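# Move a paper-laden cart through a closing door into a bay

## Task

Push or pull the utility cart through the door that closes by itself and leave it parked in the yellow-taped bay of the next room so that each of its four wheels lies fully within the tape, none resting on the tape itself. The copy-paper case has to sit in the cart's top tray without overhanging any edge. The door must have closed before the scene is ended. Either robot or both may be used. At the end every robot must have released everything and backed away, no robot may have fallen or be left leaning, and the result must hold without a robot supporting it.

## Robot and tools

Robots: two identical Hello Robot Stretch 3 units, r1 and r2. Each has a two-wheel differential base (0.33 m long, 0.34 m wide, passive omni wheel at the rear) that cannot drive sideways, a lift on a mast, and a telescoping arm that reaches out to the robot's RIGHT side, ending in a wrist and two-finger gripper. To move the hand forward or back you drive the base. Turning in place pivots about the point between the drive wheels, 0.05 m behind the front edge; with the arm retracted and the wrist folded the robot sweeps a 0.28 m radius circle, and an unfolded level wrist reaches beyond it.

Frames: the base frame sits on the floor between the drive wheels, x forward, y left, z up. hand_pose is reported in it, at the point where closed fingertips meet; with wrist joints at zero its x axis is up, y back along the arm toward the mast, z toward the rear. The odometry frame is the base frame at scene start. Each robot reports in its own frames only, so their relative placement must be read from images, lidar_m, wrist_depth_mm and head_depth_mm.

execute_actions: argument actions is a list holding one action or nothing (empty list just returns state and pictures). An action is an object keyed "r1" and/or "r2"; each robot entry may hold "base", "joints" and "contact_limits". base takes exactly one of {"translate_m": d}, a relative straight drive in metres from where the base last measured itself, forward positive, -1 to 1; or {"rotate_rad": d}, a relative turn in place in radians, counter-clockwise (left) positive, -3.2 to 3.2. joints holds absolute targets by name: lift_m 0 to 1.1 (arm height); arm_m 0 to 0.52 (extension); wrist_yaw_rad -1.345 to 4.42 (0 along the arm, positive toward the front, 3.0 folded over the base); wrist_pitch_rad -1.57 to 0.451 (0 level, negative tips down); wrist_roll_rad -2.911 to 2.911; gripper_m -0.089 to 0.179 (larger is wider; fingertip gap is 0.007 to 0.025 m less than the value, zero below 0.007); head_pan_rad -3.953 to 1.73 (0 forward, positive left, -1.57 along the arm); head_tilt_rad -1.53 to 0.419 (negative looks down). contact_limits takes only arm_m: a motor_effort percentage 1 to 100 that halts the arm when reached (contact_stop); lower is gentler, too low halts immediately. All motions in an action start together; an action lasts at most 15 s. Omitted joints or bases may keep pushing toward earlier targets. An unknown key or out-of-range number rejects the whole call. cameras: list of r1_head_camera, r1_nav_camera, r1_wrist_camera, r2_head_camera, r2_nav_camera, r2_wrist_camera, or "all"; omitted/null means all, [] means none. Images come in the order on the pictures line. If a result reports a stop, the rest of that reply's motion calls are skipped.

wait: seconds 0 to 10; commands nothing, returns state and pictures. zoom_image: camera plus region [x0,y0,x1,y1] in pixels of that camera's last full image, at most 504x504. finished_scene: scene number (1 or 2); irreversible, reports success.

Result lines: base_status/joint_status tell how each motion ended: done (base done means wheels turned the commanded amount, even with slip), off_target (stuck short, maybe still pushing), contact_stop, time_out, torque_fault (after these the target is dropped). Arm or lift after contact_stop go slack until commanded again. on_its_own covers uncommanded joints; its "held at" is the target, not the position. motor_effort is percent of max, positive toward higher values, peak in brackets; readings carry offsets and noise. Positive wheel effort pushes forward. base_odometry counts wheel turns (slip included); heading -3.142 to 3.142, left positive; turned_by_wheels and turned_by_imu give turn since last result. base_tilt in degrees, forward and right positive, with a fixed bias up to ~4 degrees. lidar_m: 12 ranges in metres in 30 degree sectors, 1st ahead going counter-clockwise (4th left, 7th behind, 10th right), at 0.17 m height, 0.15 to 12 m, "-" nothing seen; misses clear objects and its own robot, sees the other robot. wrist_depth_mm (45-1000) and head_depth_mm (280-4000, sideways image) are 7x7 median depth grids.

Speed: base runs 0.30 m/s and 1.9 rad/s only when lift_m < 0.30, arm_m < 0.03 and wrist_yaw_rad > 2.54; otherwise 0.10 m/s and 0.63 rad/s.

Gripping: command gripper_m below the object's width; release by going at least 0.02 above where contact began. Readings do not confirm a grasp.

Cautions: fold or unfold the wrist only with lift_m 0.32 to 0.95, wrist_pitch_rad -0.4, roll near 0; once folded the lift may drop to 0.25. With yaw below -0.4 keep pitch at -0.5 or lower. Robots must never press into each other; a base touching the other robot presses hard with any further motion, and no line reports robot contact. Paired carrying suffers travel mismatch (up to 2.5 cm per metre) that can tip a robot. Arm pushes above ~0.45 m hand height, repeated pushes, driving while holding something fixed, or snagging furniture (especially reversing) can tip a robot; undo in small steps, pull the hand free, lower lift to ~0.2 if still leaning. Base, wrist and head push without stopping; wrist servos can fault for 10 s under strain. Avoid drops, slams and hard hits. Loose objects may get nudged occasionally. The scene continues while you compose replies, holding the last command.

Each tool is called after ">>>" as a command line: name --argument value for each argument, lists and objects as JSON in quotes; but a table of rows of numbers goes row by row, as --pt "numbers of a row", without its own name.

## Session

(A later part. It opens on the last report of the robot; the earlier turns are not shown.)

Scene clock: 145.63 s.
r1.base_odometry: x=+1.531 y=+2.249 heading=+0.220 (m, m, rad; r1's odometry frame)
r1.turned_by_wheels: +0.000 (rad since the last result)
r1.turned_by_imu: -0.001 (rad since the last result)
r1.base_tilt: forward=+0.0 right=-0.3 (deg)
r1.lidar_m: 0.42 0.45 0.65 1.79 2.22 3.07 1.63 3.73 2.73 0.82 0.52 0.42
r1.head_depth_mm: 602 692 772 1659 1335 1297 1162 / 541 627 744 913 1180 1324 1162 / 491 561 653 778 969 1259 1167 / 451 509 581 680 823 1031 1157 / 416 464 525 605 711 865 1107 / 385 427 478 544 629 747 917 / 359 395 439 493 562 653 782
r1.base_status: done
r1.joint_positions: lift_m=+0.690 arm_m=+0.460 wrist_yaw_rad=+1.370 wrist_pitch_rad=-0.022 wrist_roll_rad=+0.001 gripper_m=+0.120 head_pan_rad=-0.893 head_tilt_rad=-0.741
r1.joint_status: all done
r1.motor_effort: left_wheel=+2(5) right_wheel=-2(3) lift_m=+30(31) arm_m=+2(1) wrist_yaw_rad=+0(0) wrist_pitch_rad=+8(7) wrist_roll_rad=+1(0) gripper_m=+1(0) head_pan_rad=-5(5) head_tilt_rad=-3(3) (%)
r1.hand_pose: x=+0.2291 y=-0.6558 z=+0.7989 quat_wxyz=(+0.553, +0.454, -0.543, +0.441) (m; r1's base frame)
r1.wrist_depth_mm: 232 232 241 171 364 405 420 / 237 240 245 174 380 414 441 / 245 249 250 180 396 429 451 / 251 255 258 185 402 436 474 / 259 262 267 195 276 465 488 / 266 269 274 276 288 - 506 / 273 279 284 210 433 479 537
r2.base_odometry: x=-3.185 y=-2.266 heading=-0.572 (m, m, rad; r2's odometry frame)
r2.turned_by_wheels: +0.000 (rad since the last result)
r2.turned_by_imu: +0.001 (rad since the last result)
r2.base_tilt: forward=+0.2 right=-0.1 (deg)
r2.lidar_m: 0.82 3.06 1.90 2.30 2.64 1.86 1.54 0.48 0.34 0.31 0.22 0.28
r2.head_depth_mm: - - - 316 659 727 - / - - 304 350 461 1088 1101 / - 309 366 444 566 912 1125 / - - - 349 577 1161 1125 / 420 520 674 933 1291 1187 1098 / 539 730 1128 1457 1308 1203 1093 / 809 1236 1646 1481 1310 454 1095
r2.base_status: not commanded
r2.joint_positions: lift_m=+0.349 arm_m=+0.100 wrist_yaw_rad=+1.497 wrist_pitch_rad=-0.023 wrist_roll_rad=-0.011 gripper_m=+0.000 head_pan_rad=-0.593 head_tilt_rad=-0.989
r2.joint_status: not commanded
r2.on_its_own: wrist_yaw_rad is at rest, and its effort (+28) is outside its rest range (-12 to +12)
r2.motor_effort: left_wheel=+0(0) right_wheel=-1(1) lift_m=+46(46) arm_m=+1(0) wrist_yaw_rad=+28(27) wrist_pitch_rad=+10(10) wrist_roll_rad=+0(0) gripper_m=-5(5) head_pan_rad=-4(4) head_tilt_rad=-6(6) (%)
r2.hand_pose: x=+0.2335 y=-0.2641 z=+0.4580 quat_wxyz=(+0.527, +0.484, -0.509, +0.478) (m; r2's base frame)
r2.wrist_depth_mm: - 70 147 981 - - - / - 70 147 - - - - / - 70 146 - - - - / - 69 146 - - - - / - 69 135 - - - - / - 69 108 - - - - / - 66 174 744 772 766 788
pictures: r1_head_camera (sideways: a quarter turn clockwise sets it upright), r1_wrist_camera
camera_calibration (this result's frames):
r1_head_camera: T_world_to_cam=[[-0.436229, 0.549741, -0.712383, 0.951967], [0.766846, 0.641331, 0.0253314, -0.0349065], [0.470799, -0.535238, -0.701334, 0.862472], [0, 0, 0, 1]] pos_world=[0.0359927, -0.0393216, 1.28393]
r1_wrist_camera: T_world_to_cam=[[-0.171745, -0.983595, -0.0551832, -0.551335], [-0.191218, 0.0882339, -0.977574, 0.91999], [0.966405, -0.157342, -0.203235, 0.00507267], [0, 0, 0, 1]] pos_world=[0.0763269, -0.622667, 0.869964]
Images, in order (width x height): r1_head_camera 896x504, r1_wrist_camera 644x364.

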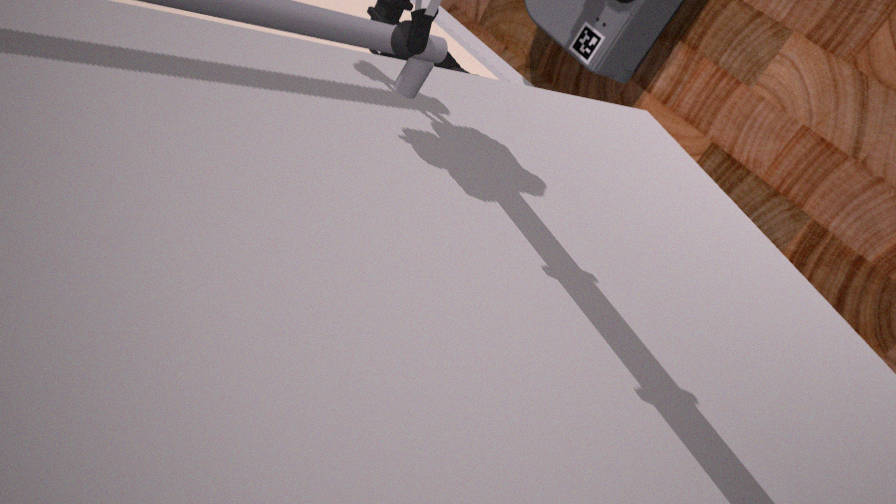

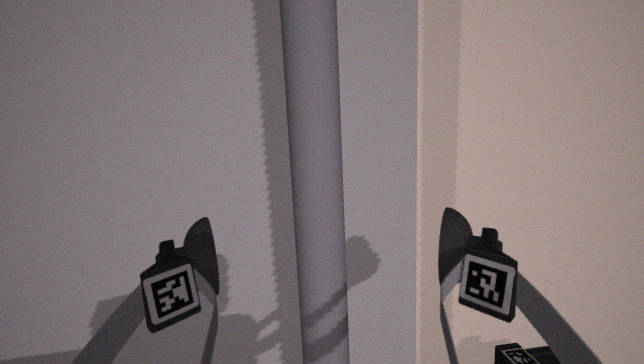

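>>> execute_actions --actions '[{"r1":{"base":{"translate_m":0.055},"joints":{"arm_m":0.465}}}]' --cameras '[]'

>>> execute_actions --actions '[{"r1":{"joints":{"gripper_m":-0.025}}}]' --cameras '["r1_wrist_camera"]'

Scene clock: 148.40 s.
r1.base_odometry: x=+1.585 y=+2.261 heading=+0.220 (m, m, rad; r1's odometry frame)
r1.turned_by_wheels: +0.000 (rad since the last result)
r1.turned_by_imu: +0.000 (rad since the last result)
r1.base_tilt: forward=+0.0 right=-0.4 (deg)
r1.lidar_m: 0.36 0.39 0.57 1.57 2.22 3.08 1.69 3.72 2.72 0.81 0.46 0.37
r1.head_depth_mm: 515 607 740 941 1436 1299 1159 / 463 535 635 779 1011 1278 1159 / 420 480 558 667 828 1094 1165 / 385 434 497 584 701 882 1129 / 355 397 448 517 609 742 945 / 330 365 409 464 537 638 785 / 307 338 375 421 481 559 667
r1.base_status: done
r1.joint_positions: lift_m=+0.690 arm_m=+0.465 wrist_yaw_rad=+1.370 wrist_pitch_rad=-0.022 wrist_roll_rad=+0.001 gripper_m=+0.120 head_pan_rad=-0.893 head_tilt_rad=-0.741
r1.joint_status: all done
r1.motor_effort: left_wheel=+2(6) right_wheel=-2(4) lift_m=+30(30) arm_m=+1(3) wrist_yaw_rad=-1(1) wrist_pitch_rad=+7(7) wrist_roll_rad=+1(0) gripper_m=+0(1) head_pan_rad=-5(5) head_tilt_rad=-3(3) (%)
r1.hand_pose: x=+0.2291 y=-0.6608 z=+0.7989 quat_wxyz=(+0.553, +0.454, -0.543, +0.441) (m; r1's base frame)
r1.wrist_depth_mm: 182 183 187 114 193 347 361 / 185 189 191 117 197 354 378 / 193 195 198 121 204 366 386 / 197 199 204 125 211 372 406 / 203 204 209 129 216 391 414 / 208 210 216 133 223 - 427 / 214 217 220 139 230 410 445
r2.base_odometry: x=-3.185 y=-2.266 heading=-0.572 (m, m, rad; r2's odometry frame)
r2.turned_by_wheels: +0.000 (rad since the last result)
r2.turned_by_imu: +0.001 (rad since the last result)
r2.base_tilt: forward=+0.1 right=-0.1 (deg)
r2.lidar_m: 0.81 3.07 1.90 2.30 2.65 1.87 1.54 0.48 0.34 0.31 0.22 0.28
r2.head_depth_mm: - - - 316 657 725 - / - - 304 349 461 1084 1106 / - 308 366 444 550 912 1127 / - - - 349 562 1169 1132 / 419 521 674 933 1290 1201 1094 / 539 731 1131 1462 1305 1186 1097 / 808 1241 1645 1478 473 1155 1103
r2.base_status: not commanded
r2.joint_positions: lift_m=+0.349 arm_m=+0.100 wrist_yaw_rad=+1.497 wrist_pitch_rad=-0.023 wrist_roll_rad=-0.011 gripper_m=+0.000 head_pan_rad=-0.593 head_tilt_rad=-0.989
r2.joint_status: not commanded
r2.on_its_own: wrist_yaw_rad is at rest, and its effort (+27) is outside its rest range (-12 to +12)
r2.motor_effort: left_wheel=+0(0) right_wheel=-1(0) lift_m=+45(45) arm_m=+1(1) wrist_yaw_rad=+27(26) wrist_pitch_rad=+10(10) wrist_roll_rad=+0(0) gripper_m=-5(5) head_pan_rad=-3(2) head_tilt_rad=-6(6) (%)
r2.hand_pose: x=+0.2335 y=-0.2641 z=+0.4580 quat_wxyz=(+0.527, +0.484, -0.509, +0.478) (m; r2's base frame)
r2.wrist_depth_mm: - 70 147 971 - - - / - 70 147 - - - - / - 69 146 - - - - / - 69 145 - - - - / - 69 134 - - - - / - 69 108 - - - - / - 66 174 738 791 777 792
pictures: none
No camera images: the call's "cameras" was empty. Leave "cameras" out to get every camera's image.

Scene clock: 150.33 s.
r1.base_odometry: x=+1.585 y=+2.261 heading=+0.221 (m, m, rad; r1's odometry frame)
r1.turned_by_wheels: +0.000 (rad since the last result)
r1.turned_by_imu: +0.001 (rad since the last result)
r1.base_tilt: forward=+0.1 right=-0.4 (deg)
r1.lidar_m: 0.36 0.39 0.57 1.58 2.23 3.07 1.68 3.72 2.72 0.81 0.45 0.36
r1.head_depth_mm: 508 597 725 887 1438 1303 1157 / 458 529 627 769 995 1270 1156 / 416 474 551 658 815 1087 1166 / 380 430 492 576 692 877 1124 / 351 392 444 512 604 733 939 / 327 362 406 460 532 632 779 / 304 335 371 418 477 555 665
r1.base_status: not commanded
r1.joint_positions: lift_m=+0.690 arm_m=+0.465 wrist_yaw_rad=+1.367 wrist_pitch_rad=-0.022 wrist_roll_rad=+0.001 gripper_m=-0.024 head_pan_rad=-0.893 head_tilt_rad=-0.741
r1.joint_status: all done
r1.motor_effort: left_wheel=+7(7) right_wheel=-13(13) lift_m=+30(30) arm_m=+1(2) wrist_yaw_rad=+2(3) wrist_pitch_rad=+7(7) wrist_roll_rad=+1(0) gripper_m=-23(100) head_pan_rad=-5(4) head_tilt_rad=-4(4) (%)
r1.hand_pose: x=+0.2290 y=-0.6616 z=+0.7989 quat_wxyz=(+0.553, +0.453, -0.543, +0.440) (m; r1's base frame)
r1.wrist_depth_mm: 178 180 181 109 188 341 363 / 181 182 186 112 191 355 373 / 186 190 193 115 198 368 392 / 192 194 197 119 203 373 399 / 198 200 203 122 211 390 409 / 204 206 209 125 378 398 427 / 208 213 216 131 222 417 448
r2.base_odometry: x=-3.185 y=-2.266 heading=-0.572 (m, m, rad; r2's odometry frame)
r2.turned_by_wheels: +0.000 (rad since the last result)
r2.turned_by_imu: +0.000 (rad since the last result)
r2.base_tilt: forward=+0.2 right=-0.1 (deg)
r2.lidar_m: 0.81 3.06 1.91 2.30 2.65 1.86 1.54 0.48 0.34 0.31 0.22 0.27
r2.head_depth_mm: - - - 320 690 728 - / - - 297 339 454 866 1105 / - 307 357 433 534 916 1129 / - - 395 348 498 1169 1129 / 428 525 679 966 1292 1203 1096 / 531 721 1118 1459 1309 1185 1097 / 805 1247 1632 1479 461 1146 1096
r2.base_status: not commanded
r2.joint_positions: lift_m=+0.349 arm_m=+0.100 wrist_yaw_rad=+1.517 wrist_pitch_rad=-0.023 wrist_roll_rad=-0.011 gripper_m=+0.000 head_pan_rad=-0.593 head_tilt_rad=-0.989
r2.joint_status: not commanded
r2.on_its_own: wrist_yaw_rad moved +0.020 to your old target +1.520
r2.motor_effort: left_wheel=+1(0) right_wheel=-1(1) lift_m=+45(46) arm_m=+1(0) wrist_yaw_rad=+3(25) wrist_pitch_rad=+10(10) wrist_roll_rad=+0(0) gripper_m=-3(5) head_pan_rad=-4(3) head_tilt_rad=-5(5) (%)
r2.hand_pose: x=+0.2339 y=-0.2589 z=+0.4580 quat_wxyz=(+0.522, +0.490, -0.504, +0.483) (m; r2's base frame)
r2.wrist_depth_mm: - 71 141 970 - - - / - 71 141 - - - - / - 71 141 - - - - / - 71 141 - - - - / - 71 132 - - - - / - 71 108 - - - - / - 68 167 733 784 769 796
pictures: r1_wrist_camera
camera_calibration (this result's frames):
r1_wrist_camera: T_world_to_cam=[[-0.174713, -0.983072, -0.0551718, -0.556104], [-0.190624, 0.088745, -0.977643, 0.920821], [0.965991, -0.16029, -0.202902, 0.00218863], [0, 0, 0, 1]] pos_world=[0.076258, -0.628058, 0.869998]
Images, in order (width x height): r1_wrist_camera 644x364.

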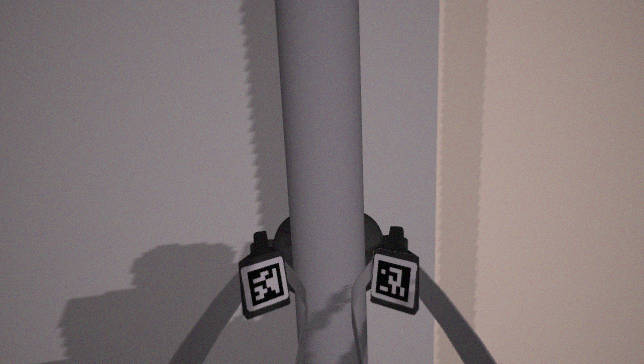

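>>> execute_actions --actions '[{"r1":{"base":{"translate_m":-0.076},"joints":{"arm_m":0.413,"wrist_yaw_rad":1.27}}}]' --cameras '[]'

>>> execute_actions --actions '[{"r1":{"base":{"translate_m":-0.071},"joints":{"arm_m":0.354,"wrist_yaw_rad":1.17}}}]' --cameras '["r1_wrist_camera","r1_head_camera"]'

Scene clock: 152.47 s.
r1.base_odometry: x=+1.511 y=+2.245 heading=+0.221 (m, m, rad; r1's odometry frame)
r1.turned_by_wheels: +0.000 (rad since the last result)
r1.turned_by_imu: +0.001 (rad since the last result)
r1.base_tilt: forward=+0.1 right=-0.4 (deg)
r1.lidar_m: 0.40 0.46 0.68 1.88 2.23 3.08 1.61 3.70 2.73 0.82 0.47 0.40
r1.head_depth_mm: 502 586 704 829 1305 1298 1157 / 462 534 626 764 976 1272 1165 / 428 488 567 675 839 1098 1163 / 398 449 516 605 730 923 1139 / 373 418 474 549 647 797 1034 / 350 390 438 500 585 701 874 / 330 365 407 460 531 624 761
r1.base_status: done
r1.joint_positions: lift_m=+0.690 arm_m=+0.414 wrist_yaw_rad=+1.246 wrist_pitch_rad=-0.021 wrist_roll_rad=+0.001 gripper_m=-0.024 head_pan_rad=-0.893 head_tilt_rad=-0.741
r1.joint_status: wrist_yaw_rad off_target (ended at +1.246, target +1.270); the others done
r1.on_its_own: wrist_yaw_rad is at rest, and its effort (+23) is outside its rest range (-12 to +12)
r1.motor_effort: left_wheel=+4(15) right_wheel=-6(30) lift_m=+30(30) arm_m=-5(7) wrist_yaw_rad=+23(31) wrist_pitch_rad=+7(7) wrist_roll_rad=+0(0) gripper_m=-24(26) head_pan_rad=-4(3) head_tilt_rad=-3(4) (%)
r1.hand_pose: x=+0.2209 y=-0.6403 z=+0.7990 quat_wxyz=(+0.579, +0.419, -0.570, +0.406) (m; r1's base frame)
r1.wrist_depth_mm: 172 176 181 109 188 482 538 / 177 180 186 112 193 493 563 / 182 186 191 115 200 517 592 / 186 190 195 119 206 528 597 / 191 196 201 122 211 559 623 / 199 202 207 125 367 563 646 / 203 208 214 130 225 440 681
r2.base_odometry: x=-3.185 y=-2.266 heading=-0.572 (m, m, rad; r2's odometry frame)
r2.turned_by_wheels: +0.000 (rad since the last result)
r2.turned_by_imu: +0.000 (rad since the last result)
r2.base_tilt: forward=+0.2 right=-0.1 (deg)
r2.lidar_m: 0.82 0.98 1.90 2.30 2.64 1.87 1.54 0.48 0.34 0.31 0.17 0.15
r2.head_depth_mm: 2300 1952 1695 1494 695 730 - / - - 1662 1490 1340 993 1099 / - - - - 1275 1190 1129 / - - - - 364 696 1127 / - - 332 449 564 1190 1096 / 313 389 702 1229 424 1186 1098 / 533 1179 1616 1412 1309 1181 1094
r2.base_status: not commanded
r2.joint_positions: lift_m=+0.349 arm_m=+0.100 wrist_yaw_rad=+1.517 wrist_pitch_rad=-0.023 wrist_roll_rad=-0.011 gripper_m=+0.000 head_pan_rad=-0.593 head_tilt_rad=-0.989
r2.joint_status: not commanded
r2.motor_effort: left_wheel=+1(0) right_wheel=-1(1) lift_m=+45(45) arm_m=+0(0) wrist_yaw_rad=+3(3) wrist_pitch_rad=+10(10) wrist_roll_rad=+0(0) gripper_m=-3(4) head_pan_rad=-4(4) head_tilt_rad=-5(5) (%)
r2.hand_pose: x=+0.2339 y=-0.2588 z=+0.4580 quat_wxyz=(+0.522, +0.490, -0.504, +0.483) (m; r2's base frame)
r2.wrist_depth_mm: 156 208 366 970 - - - / 157 209 376 - - - - / 157 211 376 - - - - / 157 211 378 - - - - / 158 213 359 - - - - / 159 213 311 - - - - / 159 215 437 759 770 774 785
pictures: none
No camera images: the call's "cameras" was empty. Leave "cameras" out to get every camera's image.

Scene clock: 154.17 s.
r1.base_odometry: x=+1.441 y=+2.229 heading=+0.221 (m, m, rad; r1's odometry frame)
r1.turned_by_wheels: +0.000 (rad since the last result)
r1.turned_by_imu: +0.000 (rad since the last result)
r1.base_tilt: forward=+0.1 right=-0.3 (deg)
r1.lidar_m: 0.44 0.52 0.78 2.15 2.24 3.07 1.54 3.74 2.73 0.84 0.49 0.43
r1.head_depth_mm: 487 566 671 789 1276 1290 1155 / 456 523 615 744 941 1249 1165 / 429 489 567 673 834 1087 1170 / 405 457 526 615 745 945 1150 / 383 431 490 568 677 835 1100 / 363 406 458 526 618 749 951 / 346 384 431 491 569 676 842
r1.base_status: done
r1.joint_positions: lift_m=+0.690 arm_m=+0.355 wrist_yaw_rad=+1.126 wrist_pitch_rad=-0.022 wrist_roll_rad=+0.001 gripper_m=-0.024 head_pan_rad=-0.893 head_tilt_rad=-0.741
r1.joint_status: wrist_yaw_rad off_target (ended at +1.126, target +1.170); the others done
r1.on_its_own: wrist_yaw_rad is at rest, and its effort (+39) is outside its rest range (-12 to +12)
r1.motor_effort: left_wheel=-2(10) right_wheel=+1(24) lift_m=+31(30) arm_m=-7(7) wrist_yaw_rad=+39(40) wrist_pitch_rad=+7(7) wrist_roll_rad=+0(0) gripper_m=-27(27) head_pan_rad=-4(4) head_tilt_rad=-4(4) (%)
r1.hand_pose: x=+0.2094 y=-0.6098 z=+0.7990 quat_wxyz=(+0.602, +0.384, -0.594, +0.371) (m; r1's base frame)
r1.wrist_depth_mm: 169 174 178 108 189 668 798 / 174 177 184 112 195 683 824 / 177 183 188 115 200 709 877 / 184 186 194 119 207 748 911 / 187 192 198 122 211 786 963 / 194 197 202 125 - 817 990 / 197 205 214 131 227 451 -
r2.base_odometry: x=-3.185 y=-2.266 heading=-0.572 (m, m, rad; r2's odometry frame)
r2.turned_by_wheels: +0.000 (rad since the last result)
r2.turned_by_imu: +0.000 (rad since the last result)
r2.base_tilt: forward=+0.1 right=-0.1 (deg)
r2.lidar_m: 0.15 0.83 1.90 2.29 2.64 1.86 1.54 0.48 0.34 0.31 0.32 1.16
r2.head_depth_mm: 2316 1953 1694 1492 696 729 - / 2297 1950 1691 1487 1332 993 1101 / 2292 1950 1687 1479 1361 1199 1132 / 2296 1954 1688 1490 1330 1206 1131 / 2301 1932 1672 1486 1325 715 1099 / 2299 1808 1487 632 315 480 1098 / 1006 516 - - - 1154 1095
r2.base_status: not commanded
r2.joint_positions: lift_m=+0.349 arm_m=+0.100 wrist_yaw_rad=+1.517 wrist_pitch_rad=-0.023 wrist_roll_rad=-0.011 gripper_m=+0.000 head_pan_rad=-0.593 head_tilt_rad=-0.989
r2.joint_status: not commanded
r2.motor_effort: left_wheel=+1(1) right_wheel=-1(1) lift_m=+46(46) arm_m=+0(0) wrist_yaw_rad=+2(3) wrist_pitch_rad=+10(10) wrist_roll_rad=+0(0) gripper_m=-4(4) head_pan_rad=-3(4) head_tilt_rad=-5(5) (%)
r2.hand_pose: x=+0.2339 y=-0.2588 z=+0.4580 quat_wxyz=(+0.522, +0.490, -0.504, +0.483) (m; r2's base frame)
r2.wrist_depth_mm: 238 314 498 954 - - - / 238 311 510 - - - - / 240 315 511 - - - - / 243 320 521 - - - - / 244 324 505 - - - - / 244 324 445 - - - - / 247 327 600 778 775 781 748
pictures: r1_head_camera (sideways: a quarter turn clockwise sets it upright), r1_wrist_camera
camera_calibration (this result's frames):
r1_head_camera: T_world_to_cam=[[-0.43623, 0.549744, -0.71238, 0.951964], [0.766846, 0.641331, 0.0253315, -0.0349066], [0.470797, -0.535236, -0.701337, 0.862476], [0, 0, 0, 1]] pos_world=[0.0359926, -0.0393216, 1.28393]
r1_wrist_camera: T_world_to_cam=[[-0.403762, -0.913199, -0.0551639, -0.417959], [-0.163919, 0.131533, -0.977665, 0.933033], [0.900059, -0.385702, -0.202799, -0.0943256], [0, 0, 0, 1]] pos_world=[0.0690844, -0.540786, 0.870008]
Images, in order (width x height): r1_head_camera 896x504, r1_wrist_camera 644x364.

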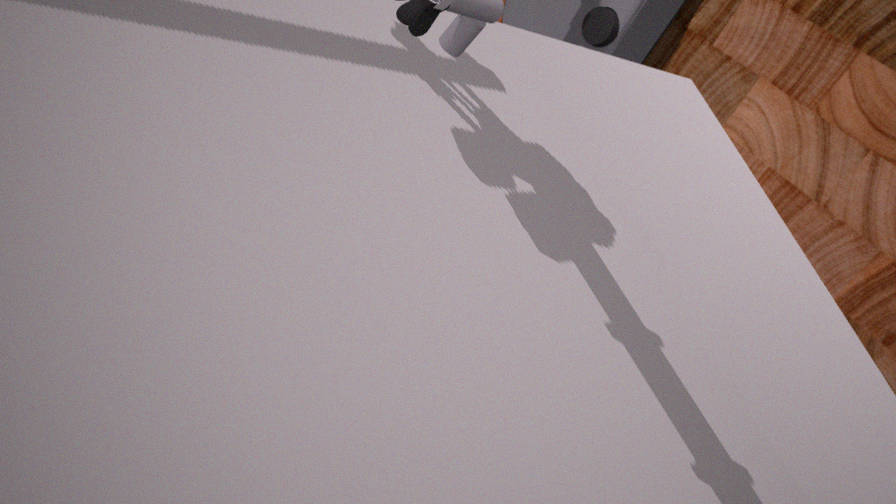

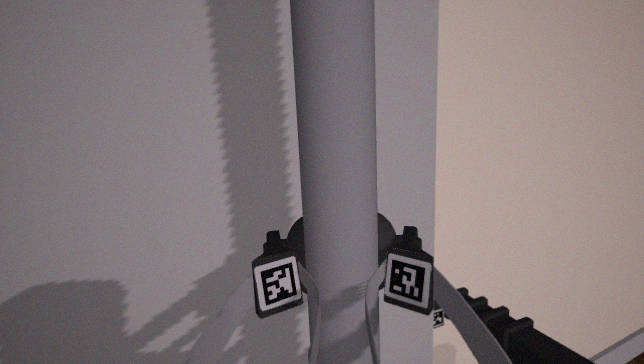

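>>> execute_actions --actions '[{"r1":{"base":{"translate_m":-0.065},"joints":{"arm_m":0.305,"wrist_yaw_rad":1.07}},"r2":{"base":{"translate_m":-0.08},"joints":{"wrist_yaw_rad":1.57}}}]' --cameras '[]'

>>> execute_actions --actions '[{"r1":{"base":{"translate_m":-0.057},"joints":{"arm_m":0.235,"wrist_yaw_rad":0.97}}}]' --cameras '["r1_wrist_camera","r1_nav_camera","r2_nav_camera"]'

Scene clock: 162.23 s.
r1.base_odometry: x=+1.378 y=+2.215 heading=+0.221 (m, m, rad; r1's odometry frame)
r1.turned_by_wheels: +0.000 (rad since the last result)
r1.turned_by_imu: +0.001 (rad since the last result)
r1.base_tilt: forward=+0.1 right=-0.5 (deg)
r1.lidar_m: 0.46 0.59 0.87 2.15 2.23 3.08 1.47 3.73 2.72 0.94 0.49 0.46
r1.head_depth_mm: 470 544 642 751 1091 1313 1153 / 448 512 601 720 905 1221 1165 / 426 484 562 669 822 1071 1164 / 406 460 528 621 751 957 1154 / 389 436 499 580 694 865 1114 / 372 417 472 544 643 786 1015 / 357 398 449 513 602 723 910
r1.base_status: done
r1.joint_positions: lift_m=+0.690 arm_m=+0.305 wrist_yaw_rad=+1.016 wrist_pitch_rad=-0.022 wrist_roll_rad=+0.001 gripper_m=-0.024 head_pan_rad=-0.893 head_tilt_rad=-0.741
r1.joint_status: wrist_yaw_rad off_target (ended at +1.016, target +1.070); the others done
r1.on_its_own: wrist_yaw_rad is held at +1.021, not at your +1.070, by its stall guard, which is not easing now
r1.motor_effort: left_wheel=+3(8) right_wheel=-5(22) lift_m=+30(30) arm_m=-4(8) wrist_yaw_rad=+4(31) wrist_pitch_rad=+7(7) wrist_roll_rad=+1(1) gripper_m=-23(26) head_pan_rad=-5(5) head_tilt_rad=-4(3) (%)
r1.hand_pose: x=+0.1960 y=-0.5851 z=+0.7988 quat_wxyz=(+0.621, +0.351, -0.614, +0.337) (m; r1's base frame)
r1.wrist_depth_mm: 168 172 178 109 193 915 - / 172 177 183 112 198 930 - / 176 180 188 116 204 - - / 180 186 193 119 212 994 - / 186 190 197 122 850 - - / 191 194 202 125 679 612 - / 196 201 211 131 230 - 442
r2.base_odometry: x=-3.252 y=-2.223 heading=-0.572 (m, m, rad; r2's odometry frame)
r2.turned_by_wheels: +0.000 (rad since the last result)
r2.turned_by_imu: +0.001 (rad since the last result)
r2.base_tilt: forward=+0.2 right=-0.1 (deg)
r2.lidar_m: 0.25 0.25 1.92 5.45 2.53 1.79 1.56 0.49 0.34 0.33 0.33 1.24
r2.head_depth_mm: 2296 1952 1698 511 610 752 - / 2303 1954 1700 1486 780 888 1104 / 2319 1949 1692 1500 1360 1189 1132 / 2295 1945 1676 1488 1329 1204 1129 / 2296 1945 1673 1476 1323 1194 1094 / 2282 1896 1618 1441 1146 987 1095 / 1114 1085 870 729 626 696 1096
r2.base_status: done
r2.joint_positions: lift_m=+0.349 arm_m=+0.100 wrist_yaw_rad=+1.567 wrist_pitch_rad=-0.023 wrist_roll_rad=-0.011 gripper_m=+0.000 head_pan_rad=-0.593 head_tilt_rad=-0.989
r2.joint_status: all done
r2.motor_effort: left_wheel=+3(5) right_wheel=-2(7) lift_m=+46(46) arm_m=+0(1) wrist_yaw_rad=+4(5) wrist_pitch_rad=+10(10) wrist_roll_rad=+0(0) gripper_m=-3(3) head_pan_rad=-4(3) head_tilt_rad=-6(4) (%)
r2.hand_pose: x=+0.2342 y=-0.2461 z=+0.4580 quat_wxyz=(+0.510, +0.502, -0.492, +0.496) (m; r2's base frame)
r2.wrist_depth_mm: 307 396 584 - - 98 69 / 307 395 575 - - 99 70 / 313 409 603 - - 99 70 / 318 407 599 - - 99 70 / 319 420 586 - - 100 70 / 322 421 548 - - 100 71 / 324 421 695 762 772 101 71
pictures: none
No camera images: the call's "cameras" was empty. Leave "cameras" out to get every camera's image.

Scene clock: 163.93 s.
r1.base_odometry: x=+1.322 y=+2.202 heading=+0.221 (m, m, rad; r1's odometry frame)
r1.turned_by_wheels: +0.000 (rad since the last result)
r1.turned_by_imu: +0.000 (rad since the last result)
r1.base_tilt: forward=+0.1 right=-0.3 (deg)
r1.lidar_m: 0.48 0.64 0.95 2.15 2.23 3.08 1.42 3.73 2.72 0.99 0.48 0.46
r1.head_depth_mm: 439 505 594 698 916 1294 1154 / 423 482 563 676 841 1122 1169 / 407 463 536 637 783 1013 1170 / 393 444 511 602 730 930 1149 / 379 427 489 570 686 858 1116 / 367 411 468 543 646 795 1040 / 355 397 449 517 611 745 956
r1.base_status: done
r1.joint_positions: lift_m=+0.690 arm_m=+0.236 wrist_yaw_rad=+0.918 wrist_pitch_rad=-0.023 wrist_roll_rad=+0.001 gripper_m=-0.024 head_pan_rad=-0.893 head_tilt_rad=-0.741
r1.joint_status: wrist_yaw_rad off_target (ended at +0.918, target +0.970); the others done
r1.on_its_own: wrist_yaw_rad is at rest, and its effort (+47) is outside its rest range (-12 to +12)
r1.motor_effort: left_wheel=-5(8) right_wheel=+6(23) lift_m=+30(30) arm_m=-7(9) wrist_yaw_rad=+47(47) wrist_pitch_rad=+7(8) wrist_roll_rad=+1(0) gripper_m=-28(29) head_pan_rad=-4(4) head_tilt_rad=-4(4) (%)
r1.hand_pose: x=+0.1817 y=-0.5362 z=+0.7987 quat_wxyz=(+0.637, +0.321, -0.630, +0.306) (m; r1's base frame)
r1.wrist_depth_mm: 166 171 177 109 192 - 415 / 170 175 182 113 198 - - / 174 179 187 116 202 - 440 / 178 185 192 119 209 - - / 183 190 197 122 215 - - / 188 194 202 126 223 609 493 / 193 201 211 134 229 - 484
r2.base_odometry: x=-3.252 y=-2.223 heading=-0.572 (m, m, rad; r2's odometry frame)
r2.turned_by_wheels: +0.000 (rad since the last result)
r2.turned_by_imu: +0.000 (rad since the last result)
r2.base_tilt: forward=+0.1 right=-0.1 (deg)
r2.lidar_m: 0.37 0.31 1.92 5.46 2.52 1.78 1.56 0.49 0.35 0.33 0.33 1.24
r2.head_depth_mm: 2294 1966 1701 511 611 754 - / 2317 1947 1691 1495 777 889 1105 / 2313 1932 1681 1483 1351 1188 1132 / 2293 1963 1687 1490 1323 1207 1124 / 2278 1935 1683 1492 1334 1205 1104 / 2294 1888 1616 1458 1307 1188 1102 / 1117 1167 1078 1001 941 892 1091
r2.base_status: not commanded
r2.joint_positions: lift_m=+0.349 arm_m=+0.100 wrist_yaw_rad=+1.567 wrist_pitch_rad=-0.023 wrist_roll_rad=-0.011 gripper_m=+0.000 head_pan_rad=-0.593 head_tilt_rad=-0.989
r2.joint_status: not commanded
r2.motor_effort: left_wheel=+3(3) right_wheel=-2(2) lift_m=+45(46) arm_m=+0(0) wrist_yaw_rad=+3(2) wrist_pitch_rad=+10(10) wrist_roll_rad=+0(0) gripper_m=-4(4) head_pan_rad=-4(3) head_tilt_rad=-6(5) (%)
r2.hand_pose: x=+0.2342 y=-0.2461 z=+0.4580 quat_wxyz=(+0.510, +0.502, -0.492, +0.496) (m; r2's base frame)
r2.wrist_depth_mm: 371 464 644 - - 98 69 / 379 467 646 - - 99 70 / 383 482 683 - - 99 70 / 386 489 688 - - 99 70 / 386 500 669 - - 100 70 / 392 503 635 - - 100 70 / 396 502 719 787 751 101 71
pictures: r1_nav_camera (sideways: a quarter turn counterclockwise sets it upright), r1_wrist_camera, r2_nav_camera (sideways: a quarter turn counterclockwise sets it upright)
camera_calibration (this result's frames):
r1_nav_camera: T_world_to_cam=[[0.441061, -0.475097, 0.761412, -0.955024], [-0.761032, -0.647674, 0.0367123, 0.0152012], [0.475705, -0.595651, -0.647228, 0.800298], [0, 0, 0, 1]] pos_world=[0.0520865, 0.0328147, 1.24458]
r1_wrist_camera: T_world_to_cam=[[-0.58394, -0.809919, -0.0551824, -0.27389], [-0.134034, 0.163233, -0.97744, 0.92992], [0.800655, -0.563371, -0.203875, -0.11737], [0, 0, 0, 1]] pos_world=[0.0586782, -0.439745, 0.869899]
r2_nav_camera: T_world_to_cam=[[0.691671, -0.467527, 0.550463, -0.673253], [-0.564994, -0.825044, 0.00919143, 0.0428755], [0.449859, -0.317366, -0.834809, 1.034], [0, 0, 0, 1]] pos_world=[0.0247393, 0.0487667, 1.2334]
Images, in order (width x height): r1_nav_camera 672x504, r1_wrist_camera 644x364, r2_nav_camera 672x504.

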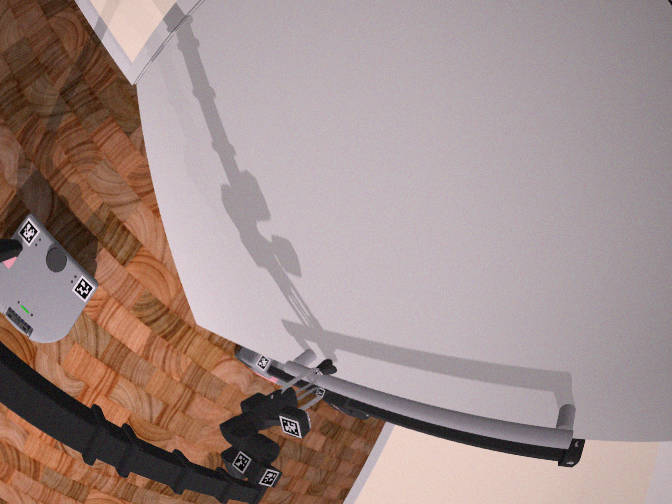

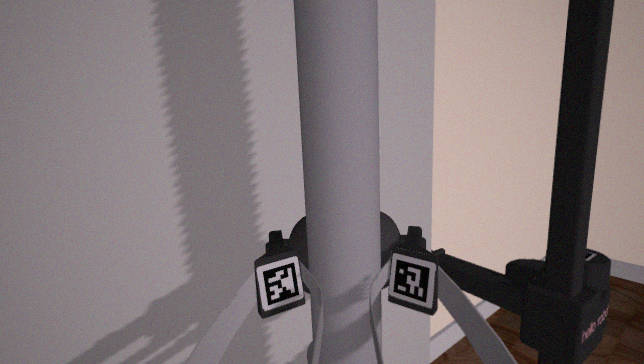

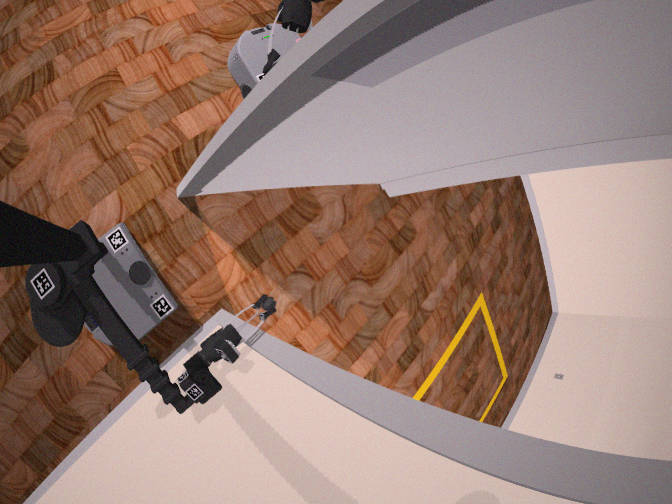

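>>> execute_actions --actions '[{"r1":{"base":{"translate_m":-0.047},"joints":{"arm_m":0.17,"wrist_yaw_rad":0.82}},"r2":{"base":{"translate_m":0.3},"joints":{"arm_m":0.0,"head_pan_rad":0,"head_tilt_rad":-1.0}}}]' --cameras '["r1_nav_camera","r2_nav_camera"]'

Scene clock: 168.30 s.
r1.base_odometry: x=+1.277 y=+2.192 heading=+0.221 (m, m, rad; r1's odometry frame)
r1.turned_by_wheels: +0.000 (rad since the last result)
r1.turned_by_imu: +0.001 (rad since the last result)
r1.base_tilt: forward=+0.0 right=-0.4 (deg)
r1.lidar_m: 0.48 0.69 1.02 2.15 2.23 3.09 1.37 3.72 2.72 0.60 0.46 0.45
r1.head_depth_mm: 405 464 544 641 789 1291 1159 / 395 449 522 625 774 1020 1162 / 383 436 504 597 732 948 1151 / 374 422 487 574 698 888 1136 / 363 411 470 551 664 839 1117 / 354 398 455 530 633 790 1050 / 345 388 440 511 608 749 979
r1.base_status: done
r1.joint_positions: lift_m=+0.690 arm_m=+0.171 wrist_yaw_rad=+0.762 wrist_pitch_rad=-0.023 wrist_roll_rad=+0.001 gripper_m=-0.021 head_pan_rad=-0.893 head_tilt_rad=-0.741
r1.joint_status: wrist_yaw_rad off_target (ended at +0.762, target +0.820); the others done
r1.on_its_own: wrist_yaw_rad is held at +0.769, not at your +0.820, by its stall guard, which is not easing now
r1.motor_effort: left_wheel=+2(7) right_wheel=-4(19) lift_m=+30(30) arm_m=-5(3) wrist_yaw_rad=+6(31) wrist_pitch_rad=+8(8) wrist_roll_rad=+0(0) gripper_m=-23(25) head_pan_rad=-4(5) head_tilt_rad=-4(4) (%)
r1.hand_pose: x=+0.1551 y=-0.5004 z=+0.7985 quat_wxyz=(+0.659, +0.271, -0.653, +0.255) (m; r1's base frame)
r1.wrist_depth_mm: 161 167 176 110 - - - / 165 171 180 113 - - - / 168 175 185 117 - - - / 171 179 190 120 - - - / 176 185 195 123 - - - / 181 189 199 127 - - - / 185 195 210 132 401 - -
r2.base_odometry: x=-3.000 y=-2.385 heading=-0.572 (m, m, rad; r2's odometry frame)
r2.turned_by_wheels: +0.000 (rad since the last result)
r2.turned_by_imu: +0.002 (rad since the last result)
r2.base_tilt: forward=+0.2 right=-0.1 (deg)
r2.lidar_m: 0.26 0.20 0.19 0.20 2.98 2.10 1.49 0.47 0.33 0.39 3.31 0.70
r2.head_depth_mm: 682 978 1603 1495 1330 1210 1107 / 501 670 1018 1440 1330 1202 1116 / 395 494 659 988 1312 1202 1113 / 326 391 488 648 960 1186 1114 / 291 324 387 481 636 940 1113 / - 292 320 383 476 624 883 / - - 291 318 380 469 616
r2.base_status: done
r2.joint_positions: lift_m=+0.349 arm_m=+0.001 wrist_yaw_rad=+1.568 wrist_pitch_rad=-0.023 wrist_roll_rad=-0.011 gripper_m=+0.000 head_pan_rad=-0.007 head_tilt_rad=-0.989
r2.joint_status: all done
r2.motor_effort: left_wheel=+2(10) right_wheel=-2(5) lift_m=+46(45) arm_m=-1(0) wrist_yaw_rad=+1(3) wrist_pitch_rad=+10(10) wrist_roll_rad=+0(0) gripper_m=-3(3) head_pan_rad=+4(33) head_tilt_rad=-5(7) (%)
r2.hand_pose: x=+0.2342 y=-0.1468 z=+0.4580 quat_wxyz=(+0.510, +0.502, -0.492, +0.496) (m; r2's base frame)
r2.wrist_depth_mm: 231 280 373 540 - - - / 233 283 380 562 - - - / 237 290 389 582 - - - / 241 290 394 606 - - - / 244 298 396 712 - - - / 247 302 376 - - - - / 250 304 444 670 771 797 781
pictures: r1_nav_camera (sideways: a quarter turn counterclockwise sets it upright), r2_nav_camera (sideways: a quarter turn counterclockwise sets it upright)
camera_calibration (this result's frames):
r1_nav_camera: T_world_to_cam=[[0.441062, -0.475101, 0.761409, -0.95502], [-0.761033, -0.647673, 0.0367122, 0.0152014], [0.475702, -0.59565, -0.647232, 0.800303], [0, 0, 0, 1]] pos_world=[0.0520864, 0.0328148, 1.24458]
r2_nav_camera: T_world_to_cam=[[0.83483, -0.00705494, 0.550463, -0.674126], [-0.0145101, -0.999852, 0.00919143, 0.0395176], [0.550317, -0.0156605, -0.834809, 1.03339], [0, 0, 0, 1]] pos_world=[-0.0053372, 0.0509393, 1.2334]
Images, in order (width x height): r1_nav_camera 672x504, r2_nav_camera 672x504.

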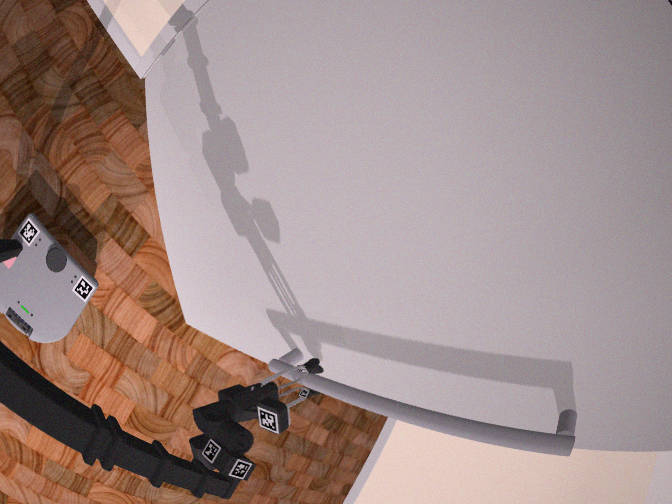

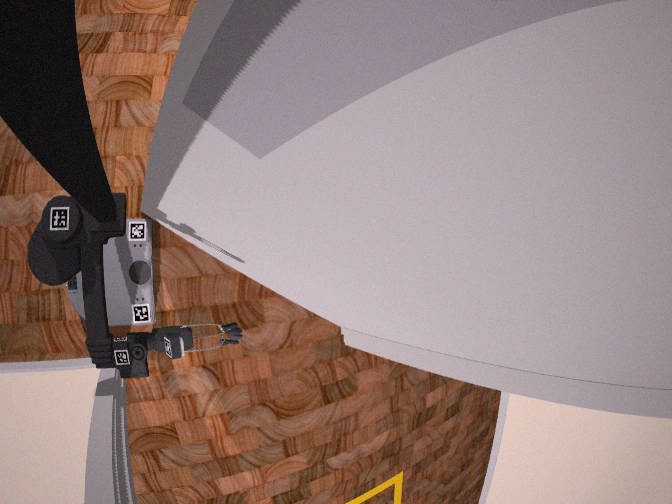

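>>> execute_actions --actions '[{"r1":{"joints":{"gripper_m":0.1}},"r2":{"base":{"translate_m":0.03}}}]' --cameras '[]'

>>> execute_actions --actions '[{"r1":{"base":{"translate_m":-0.25},"joints":{"arm_m":0.0}}}]' --cameras '["r1_nav_camera","r2_nav_camera"]'

Scene clock: 170.73 s.
r1.base_odometry: x=+1.277 y=+2.192 heading=+0.221 (m, m, rad; r1's odometry frame)
r1.turned_by_wheels: +0.000 (rad since the last result)
r1.turned_by_imu: +0.000 (rad since the last result)
r1.base_tilt: forward=+0.0 right=-0.4 (deg)
r1.lidar_m: 0.48 0.69 1.02 2.15 2.23 3.07 1.37 3.71 2.73 0.60 0.46 0.45
r1.head_depth_mm: 408 467 545 644 806 1291 1156 / 397 452 526 625 780 1025 1166 / 384 437 506 599 736 956 1152 / 375 425 489 577 698 897 1132 / 365 412 472 554 667 840 1112 / 356 400 458 532 638 795 1051 / 347 389 442 512 609 750 981
r1.base_status: not commanded
r1.joint_positions: lift_m=+0.690 arm_m=+0.170 wrist_yaw_rad=+0.768 wrist_pitch_rad=-0.023 wrist_roll_rad=+0.001 gripper_m=+0.100 head_pan_rad=-0.893 head_tilt_rad=-0.741
r1.joint_status: all done
r1.on_its_own: wrist_yaw_rad is held at +0.769, not at your +0.820, by its stall guard, which is not easing now
r1.motor_effort: left_wheel=+2(1) right_wheel=-2(3) lift_m=+30(30) arm_m=-3(5) wrist_yaw_rad=+1(5) wrist_pitch_rad=+8(8) wrist_roll_rad=+0(1) gripper_m=+0(88) head_pan_rad=-5(4) head_tilt_rad=-2(4) (%)
r1.hand_pose: x=+0.1561 y=-0.4992 z=+0.7986 quat_wxyz=(+0.659, +0.273, -0.653, +0.257) (m; r1's base frame)
r1.wrist_depth_mm: 163 169 178 112 198 - - / 167 175 183 115 206 - - / 171 178 188 119 - - - / 175 182 193 123 - - - / 178 188 200 127 224 - - / 182 190 205 131 230 - - / 188 199 209 136 397 - -
r2.base_odometry: x=-2.974 y=-2.401 heading=-0.571 (m, m, rad; r2's odometry frame)
r2.turned_by_wheels: +0.000 (rad since the last result)
r2.turned_by_imu: +0.001 (rad since the last result)
r2.base_tilt: forward=+0.2 right=-0.1 (deg)
r2.lidar_m: 0.24 0.18 0.17 0.18 3.00 2.14 1.48 0.47 0.34 3.25 3.33 0.64
r2.head_depth_mm: 617 911 1293 1493 1340 1211 1102 / 452 606 916 1435 1328 1209 1111 / 357 446 596 889 1307 1202 1112 / 302 353 439 585 866 1188 1114 / - 299 349 434 575 845 1113 / - - 296 346 428 564 798 / - - - 297 342 423 556
r2.base_status: done
r2.joint_positions: lift_m=+0.349 arm_m=+0.001 wrist_yaw_rad=+1.568 wrist_pitch_rad=-0.023 wrist_roll_rad=-0.011 gripper_m=+0.000 head_pan_rad=-0.006 head_tilt_rad=-0.989
r2.joint_status: not commanded
r2.motor_effort: left_wheel=+6(25) right_wheel=-1(4) lift_m=+45(46) arm_m=-1(1) wrist_yaw_rad=+2(2) wrist_pitch_rad=+10(10) wrist_roll_rad=+0(0) gripper_m=-4(4) head_pan_rad=+3(3) head_tilt_rad=-5(5) (%)
r2.hand_pose: x=+0.2342 y=-0.1468 z=+0.4580 quat_wxyz=(+0.510, +0.502, -0.492, +0.496) (m; r2's base frame)
r2.wrist_depth_mm: 218 262 347 525 - - - / 218 270 353 533 - - - / 222 272 360 547 - - - / 226 277 369 570 - - - / 229 279 368 678 - - - / 232 284 351 - - - - / 236 289 416 638 777 789 777
pictures: none
No camera images: the call's "cameras" was empty. Leave "cameras" out to get every camera's image.

Scene clock: 174.70 s.
r1.base_odometry: x=+1.033 y=+2.137 heading=+0.221 (m, m, rad; r1's odometry frame)
r1.turned_by_wheels: +0.000 (rad since the last result)
r1.turned_by_imu: +0.001 (rad since the last result)
r1.base_tilt: forward=+0.1 right=-0.4 (deg)
r1.lidar_m: 0.70 1.00 1.38 2.15 2.24 3.08 1.12 3.73 2.72 2.62 0.67 0.66
r1.head_depth_mm: 1889 2239 2239 1825 1555 1320 - / 1605 1884 2115 1829 1538 1328 1142 / 568 665 800 961 1387 1304 1170 / 560 633 725 860 1063 1287 1173 / 554 625 718 843 1014 1271 1180 / 541 607 692 807 969 1206 1179 / 527 590 673 777 923 1142 1186
r1.base_status: done
r1.joint_positions: lift_m=+0.690 arm_m=+0.000 wrist_yaw_rad=+0.769 wrist_pitch_rad=-0.022 wrist_roll_rad=+0.001 gripper_m=+0.100 head_pan_rad=-0.893 head_tilt_rad=-0.741
r1.joint_status: all done
r1.on_its_own: wrist_yaw_rad is held at +0.769, not at your +0.820, by its stall guard, which is not easing now
r1.motor_effort: left_wheel=+1(3) right_wheel=-2(7) lift_m=+30(30) arm_m=-3(6) wrist_yaw_rad=+0(1) wrist_pitch_rad=+8(8) wrist_roll_rad=+0(1) gripper_m=+0(1) head_pan_rad=-4(4) head_tilt_rad=-4(3) (%)
r1.hand_pose: x=+0.1564 y=-0.3290 z=+0.7988 quat_wxyz=(+0.658, +0.273, -0.653, +0.258) (m; r1's base frame)
r1.wrist_depth_mm: 415 436 448 - - - - / 430 450 459 495 - - - / 434 458 480 504 - - - / 448 469 497 527 - - - / 454 468 510 537 - - - / 464 486 528 550 - - - / 481 508 535 567 - - -
r2.base_odometry: x=-2.974 y=-2.401 heading=-0.571 (m, m, rad; r2's odometry frame)
r2.turned_by_wheels: +0.000 (rad since the last result)
r2.turned_by_imu: +0.001 (rad since the last result)
r2.base_tilt: forward=+0.2 right=-0.2 (deg)
r2.lidar_m: 0.24 0.18 0.17 0.18 3.00 2.12 1.48 0.47 0.34 3.24 3.33 0.64
r2.head_depth_mm: 617 914 1288 1494 1335 1211 1105 / 452 607 915 1437 1332 1214 1112 / 357 447 594 892 1310 1203 1114 / 302 353 440 584 870 1189 1115 / - 299 349 435 574 847 1110 / - - 296 345 428 564 802 / - - - 297 342 423 555
r2.base_status: not commanded
r2.joint_positions: lift_m=+0.349 arm_m=+0.001 wrist_yaw_rad=+1.568 wrist_pitch_rad=-0.023 wrist_roll_rad=-0.011 gripper_m=+0.000 head_pan_rad=-0.006 head_tilt_rad=-0.989
r2.joint_status: not commanded
r2.motor_effort: left_wheel=+6(6) right_wheel=-1(1) lift_m=+45(46) arm_m=-1(2) wrist_yaw_rad=+2(2) wrist_pitch_rad=+10(10) wrist_roll_rad=+0(0) gripper_m=-4(4) head_pan_rad=+2(2) head_tilt_rad=-5(6) (%)
r2.hand_pose: x=+0.2342 y=-0.1468 z=+0.4580 quat_wxyz=(+0.510, +0.502, -0.492, +0.496) (m; r2's base frame)
r2.wrist_depth_mm: 217 263 350 518 - - - / 219 267 354 534 - - - / 222 272 362 549 - - - / 225 274 366 576 - - - / 229 280 367 668 - - - / 231 285 355 - - - - / 236 287 418 649 757 764 771
pictures: r1_nav_camera (sideways: a quarter turn counterclockwise sets it upright), r2_nav_camera (sideways: a quarter turn counterclockwise sets it upright)
camera_calibration (this result's frames):
r1_nav_camera: T_world_to_cam=[[0.44115, -0.47521, 0.76129, -0.954865], [-0.761029, -0.647678, 0.0367071, 0.0152079], [0.475627, -0.595557, -0.647372, 0.800485], [0, 0, 0, 1]] pos_world=[0.0520798, 0.032823, 1.24458]
r2_nav_camera: T_world_to_cam=[[0.835153, -0.00620973, 0.549982, -0.673502], [-0.0134902, -0.999867, 0.00919567, 0.0395058], [0.549852, -0.0150991, -0.835126, 1.0338], [0, 0, 0, 1]] pos_world=[-0.00542831, 0.0509279, 1.23341]
Images, in order (width x height): r1_nav_camera 672x504, r2_nav_camera 672x504.

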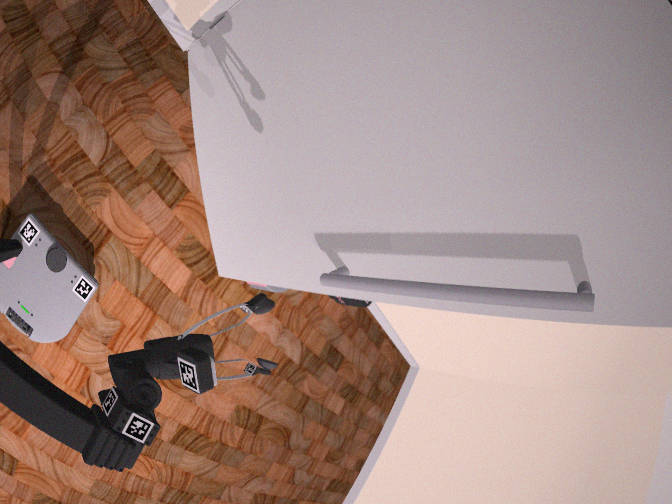

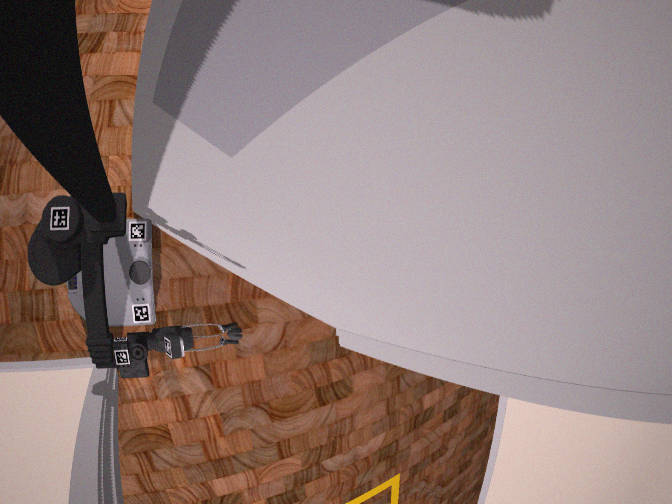

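>>> execute_actions --actions '[{"r1":{"base":{"translate_m":-0.5},"joints":{"wrist_yaw_rad":0.77,"wrist_pitch_rad":-0.4,"gripper_m":0.03}},"r2":{"joints":{"wrist_pitch_rad":-0.4,"lift_m":0.4}}}]' --cameras '[]'

>>> execute_actions --actions '[{"r1":{"joints":{"wrist_yaw_rad":3.0,"head_pan_rad":-1.57}},"r2":{"joints":{"wrist_yaw_rad":3.0}}}]' --cameras '["r1_nav_camera","r2_nav_camera"]'

Scene clock: 181.80 s.
r1.base_odometry: x=+0.545 y=+2.027 heading=+0.221 (m, m, rad; r1's odometry frame)
r1.turned_by_wheels: +0.000 (rad since the last result)
r1.turned_by_imu: +0.002 (rad since the last result)
r1.base_tilt: forward=+0.1 right=-0.4 (deg)
r1.lidar_m: 1.14 1.53 2.09 2.15 2.24 0.63 0.63 0.67 2.72 2.62 2.06 1.08
r1.head_depth_mm: 2481 2698 2267 1823 1534 1316 - / 2476 2742 2275 1826 1532 1349 1183 / 2163 2511 2278 1843 1548 1330 1166 / 1941 2199 2290 1850 1556 1340 1172 / 1755 1958 2130 1819 1562 1345 1181 / 1588 1730 1294 1412 1532 1350 1181 / 969 1002 1118 1309 1503 1353 1182
r1.base_status: done
r1.joint_positions: lift_m=+0.690 arm_m=+0.000 wrist_yaw_rad=+0.769 wrist_pitch_rad=-0.414 wrist_roll_rad=+0.001 gripper_m=+0.030 head_pan_rad=-0.893 head_tilt_rad=-0.741
r1.joint_status: all done
r1.motor_effort: left_wheel=+1(2) right_wheel=-1(2) lift_m=+30(30) arm_m=-3(3) wrist_yaw_rad=+1(0) wrist_pitch_rad=+5(6) wrist_roll_rad=+0(1) gripper_m=-1(87) head_pan_rad=-4(4) head_tilt_rad=-4(4) (%)
r1.hand_pose: x=+0.1349 y=-0.3070 z=+0.7035 quat_wxyz=(+0.696, +0.394, -0.587, +0.124) (m; r1's base frame)
r1.wrist_depth_mm: 715 756 - - - - - / 765 825 - - - - - / 832 896 - - - - - / 927 960 - - - - - / - - - - - - - / - - - - - - 976 / 916 902 900 890 863 881 837
r2.base_odometry: x=-2.974 y=-2.401 heading=-0.571 (m, m, rad; r2's odometry frame)
r2.turned_by_wheels: +0.000 (rad since the last result)
r2.turned_by_imu: +0.002 (rad since the last result)
r2.base_tilt: forward=+0.2 right=-0.1 (deg)
r2.lidar_m: 0.24 0.18 0.17 0.18 3.02 2.13 1.48 0.47 0.34 3.24 3.34 0.64
r2.head_depth_mm: 618 914 1291 1489 1332 1207 1108 / 453 607 917 1435 1334 1209 1125 / 357 446 594 895 1306 1204 1111 / 302 353 440 585 868 1189 1114 / - 299 349 434 574 847 1115 / - - 296 346 428 564 799 / - - - 297 342 423 554
r2.base_status: not commanded
r2.joint_positions: lift_m=+0.399 arm_m=+0.001 wrist_yaw_rad=+1.568 wrist_pitch_rad=-0.412 wrist_roll_rad=-0.011 gripper_m=+0.000 head_pan_rad=-0.006 head_tilt_rad=-0.989
r2.joint_status: all done
r2.motor_effort: left_wheel=+6(6) right_wheel=-1(1) lift_m=+48(50) arm_m=-1(1) wrist_yaw_rad=+2(0) wrist_pitch_rad=+5(10) wrist_roll_rad=+0(0) gripper_m=-4(4) head_pan_rad=+3(3) head_tilt_rad=-5(5) (%)
r2.hand_pose: x=+0.2038 y=-0.1468 z=+0.4133 quat_wxyz=(+0.595, +0.589, -0.384, +0.390) (m; r2's base frame)
r2.wrist_depth_mm: 215 259 339 502 764 - - / 222 267 361 552 - - - / 230 283 390 607 - - - / 239 297 405 680 931 957 974 / 249 312 427 760 772 774 775 / 259 330 426 - 650 656 645 / 272 342 529 554 556 567 568
pictures: none
No camera images: the call's "cameras" was empty. Leave "cameras" out to get every camera's image.

Scene clock: 183.90 s.
r1.base_odometry: x=+0.545 y=+2.027 heading=+0.221 (m, m, rad; r1's odometry frame)
r1.turned_by_wheels: +0.000 (rad since the last result)
r1.turned_by_imu: +0.000 (rad since the last result)
r1.base_tilt: forward=+0.0 right=-0.5 (deg)
r1.lidar_m: 1.14 1.52 2.10 2.15 2.24 0.64 0.63 0.67 2.72 2.62 2.06 1.08
r1.head_depth_mm: 2283 2550 2246 1825 1536 1323 1210 / 2309 2617 2276 1840 1533 1326 1207 / 2316 2626 2274 1835 1533 1334 1209 / 2321 2644 2295 1844 1552 1335 - / 2327 2665 2308 1859 1566 1343 1178 / 2338 2656 2340 1863 1566 1348 1186 / 2338 2659 2344 1881 1577 1350 1184
r1.base_status: not commanded
r1.joint_positions: lift_m=+0.690 arm_m=+0.000 wrist_yaw_rad=+2.998 wrist_pitch_rad=-0.414 wrist_roll_rad=+0.001 gripper_m=+0.030 head_pan_rad=-1.563 head_tilt_rad=-0.741
r1.joint_status: all done
r1.motor_effort: left_wheel=+1(1) right_wheel=-2(1) lift_m=+30(30) arm_m=-3(3) wrist_yaw_rad=+1(3) wrist_pitch_rad=+5(4) wrist_roll_rad=+0(1) gripper_m=+0(1) head_pan_rad=-4(55) head_tilt_rad=-4(3) (%)
r1.hand_pose: x=+0.0109 y=+0.0774 z=+0.7035 quat_wxyz=(+0.195, +0.701, +0.095, +0.680) (m; r1's base frame)
r1.wrist_depth_mm: - - - - - - - / - - - - - - - / - - - - - - - / - - - - - - - / - - - - - - - / - - - 980 - 979 984 / 936 920 - 901 870 849 834
r2.base_odometry: x=-2.974 y=-2.401 heading=-0.571 (m, m, rad; r2's odometry frame)
r2.turned_by_wheels: +0.000 (rad since the last result)
r2.turned_by_imu: +0.000 (rad since the last result)
r2.base_tilt: forward=+0.2 right=-0.1 (deg)
r2.lidar_m: 0.24 0.18 0.17 0.18 3.03 2.14 1.48 0.47 0.34 3.24 3.32 0.64
r2.head_depth_mm: 618 909 1297 1491 1341 1208 1103 / 453 607 918 1449 1325 1207 1116 / 357 446 594 895 1317 1207 1116 / 301 352 440 585 870 1191 1112 / - 299 349 435 574 846 1107 / - - 296 345 428 563 799 / - - - 297 342 423 554
r2.base_status: not commanded
r2.joint_positions: lift_m=+0.399 arm_m=+0.001 wrist_yaw_rad=+2.997 wrist_pitch_rad=-0.412 wrist_roll_rad=-0.011 gripper_m=+0.000 head_pan_rad=-0.006 head_tilt_rad=-0.989
r2.joint_status: all done
r2.motor_effort: left_wheel=+6(6) right_wheel=-1(1) lift_m=+47(47) arm_m=-1(1) wrist_yaw_rad=+4(2) wrist_pitch_rad=+5(5) wrist_roll_rad=+0(0) gripper_m=-3(4) head_pan_rad=+3(2) head_tilt_rad=-5(5) (%)
r2.hand_pose: x=+0.0112 y=+0.0767 z=+0.4133 quat_wxyz=(+0.194, +0.697, +0.096, +0.684) (m; r2's base frame)
r2.wrist_depth_mm: - - 226 202 185 172 160 / - - 248 218 201 184 171 / - - - 241 216 198 182 / 940 - 860 265 237 215 196 / 744 728 738 283 262 236 211 / 622 621 - - 287 256 231 / 544 549 555 384 324 286 254
pictures: r1_nav_camera (sideways: a quarter turn counterclockwise sets it upright), r2_nav_camera (sideways: a quarter turn counterclockwise sets it upright)
camera_calibration (this result's frames):
r1_nav_camera: T_world_to_cam=[[0.0509333, -0.646408, 0.76129, -0.952485], [-0.998697, -0.0354608, 0.0367071, 0.0166577], [0.00326814, -0.762167, -0.647372, 0.803367], [0, 0, 0, 1]] pos_world=[0.0625237, -0.0028036, 1.24458]
r2_nav_camera: T_world_to_cam=[[0.835153, -0.00620968, 0.549982, -0.673502], [-0.0134901, -0.999867, 0.00919567, 0.0395058], [0.549852, -0.0150991, -0.835126, 1.0338], [0, 0, 0, 1]] pos_world=[-0.0054283, 0.0509279, 1.23341]
Images, in order (width x height): r1_nav_camera 672x504, r2_nav_camera 672x504.

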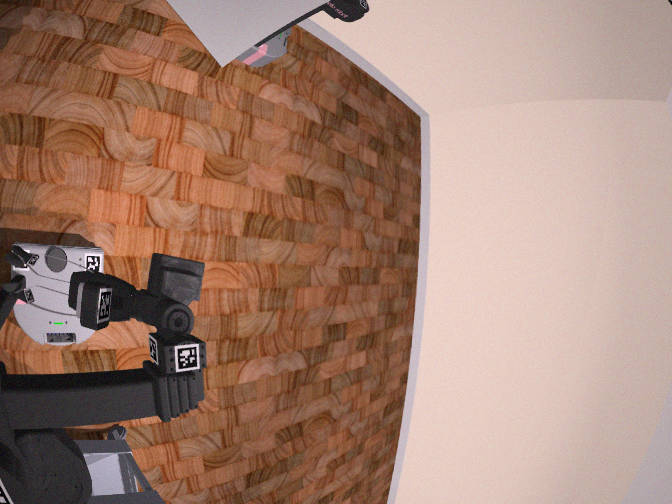

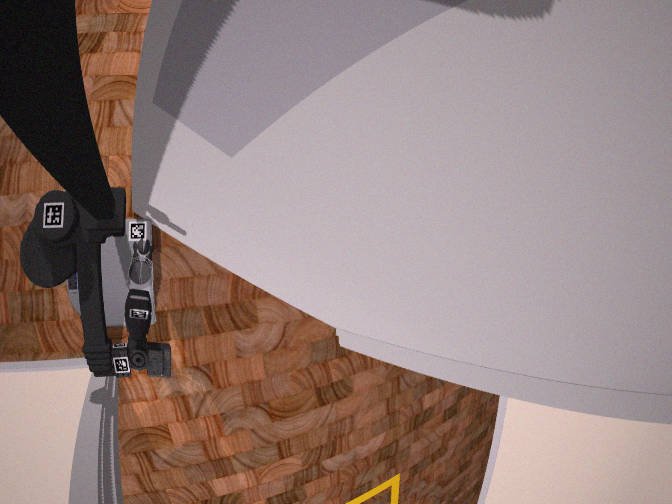

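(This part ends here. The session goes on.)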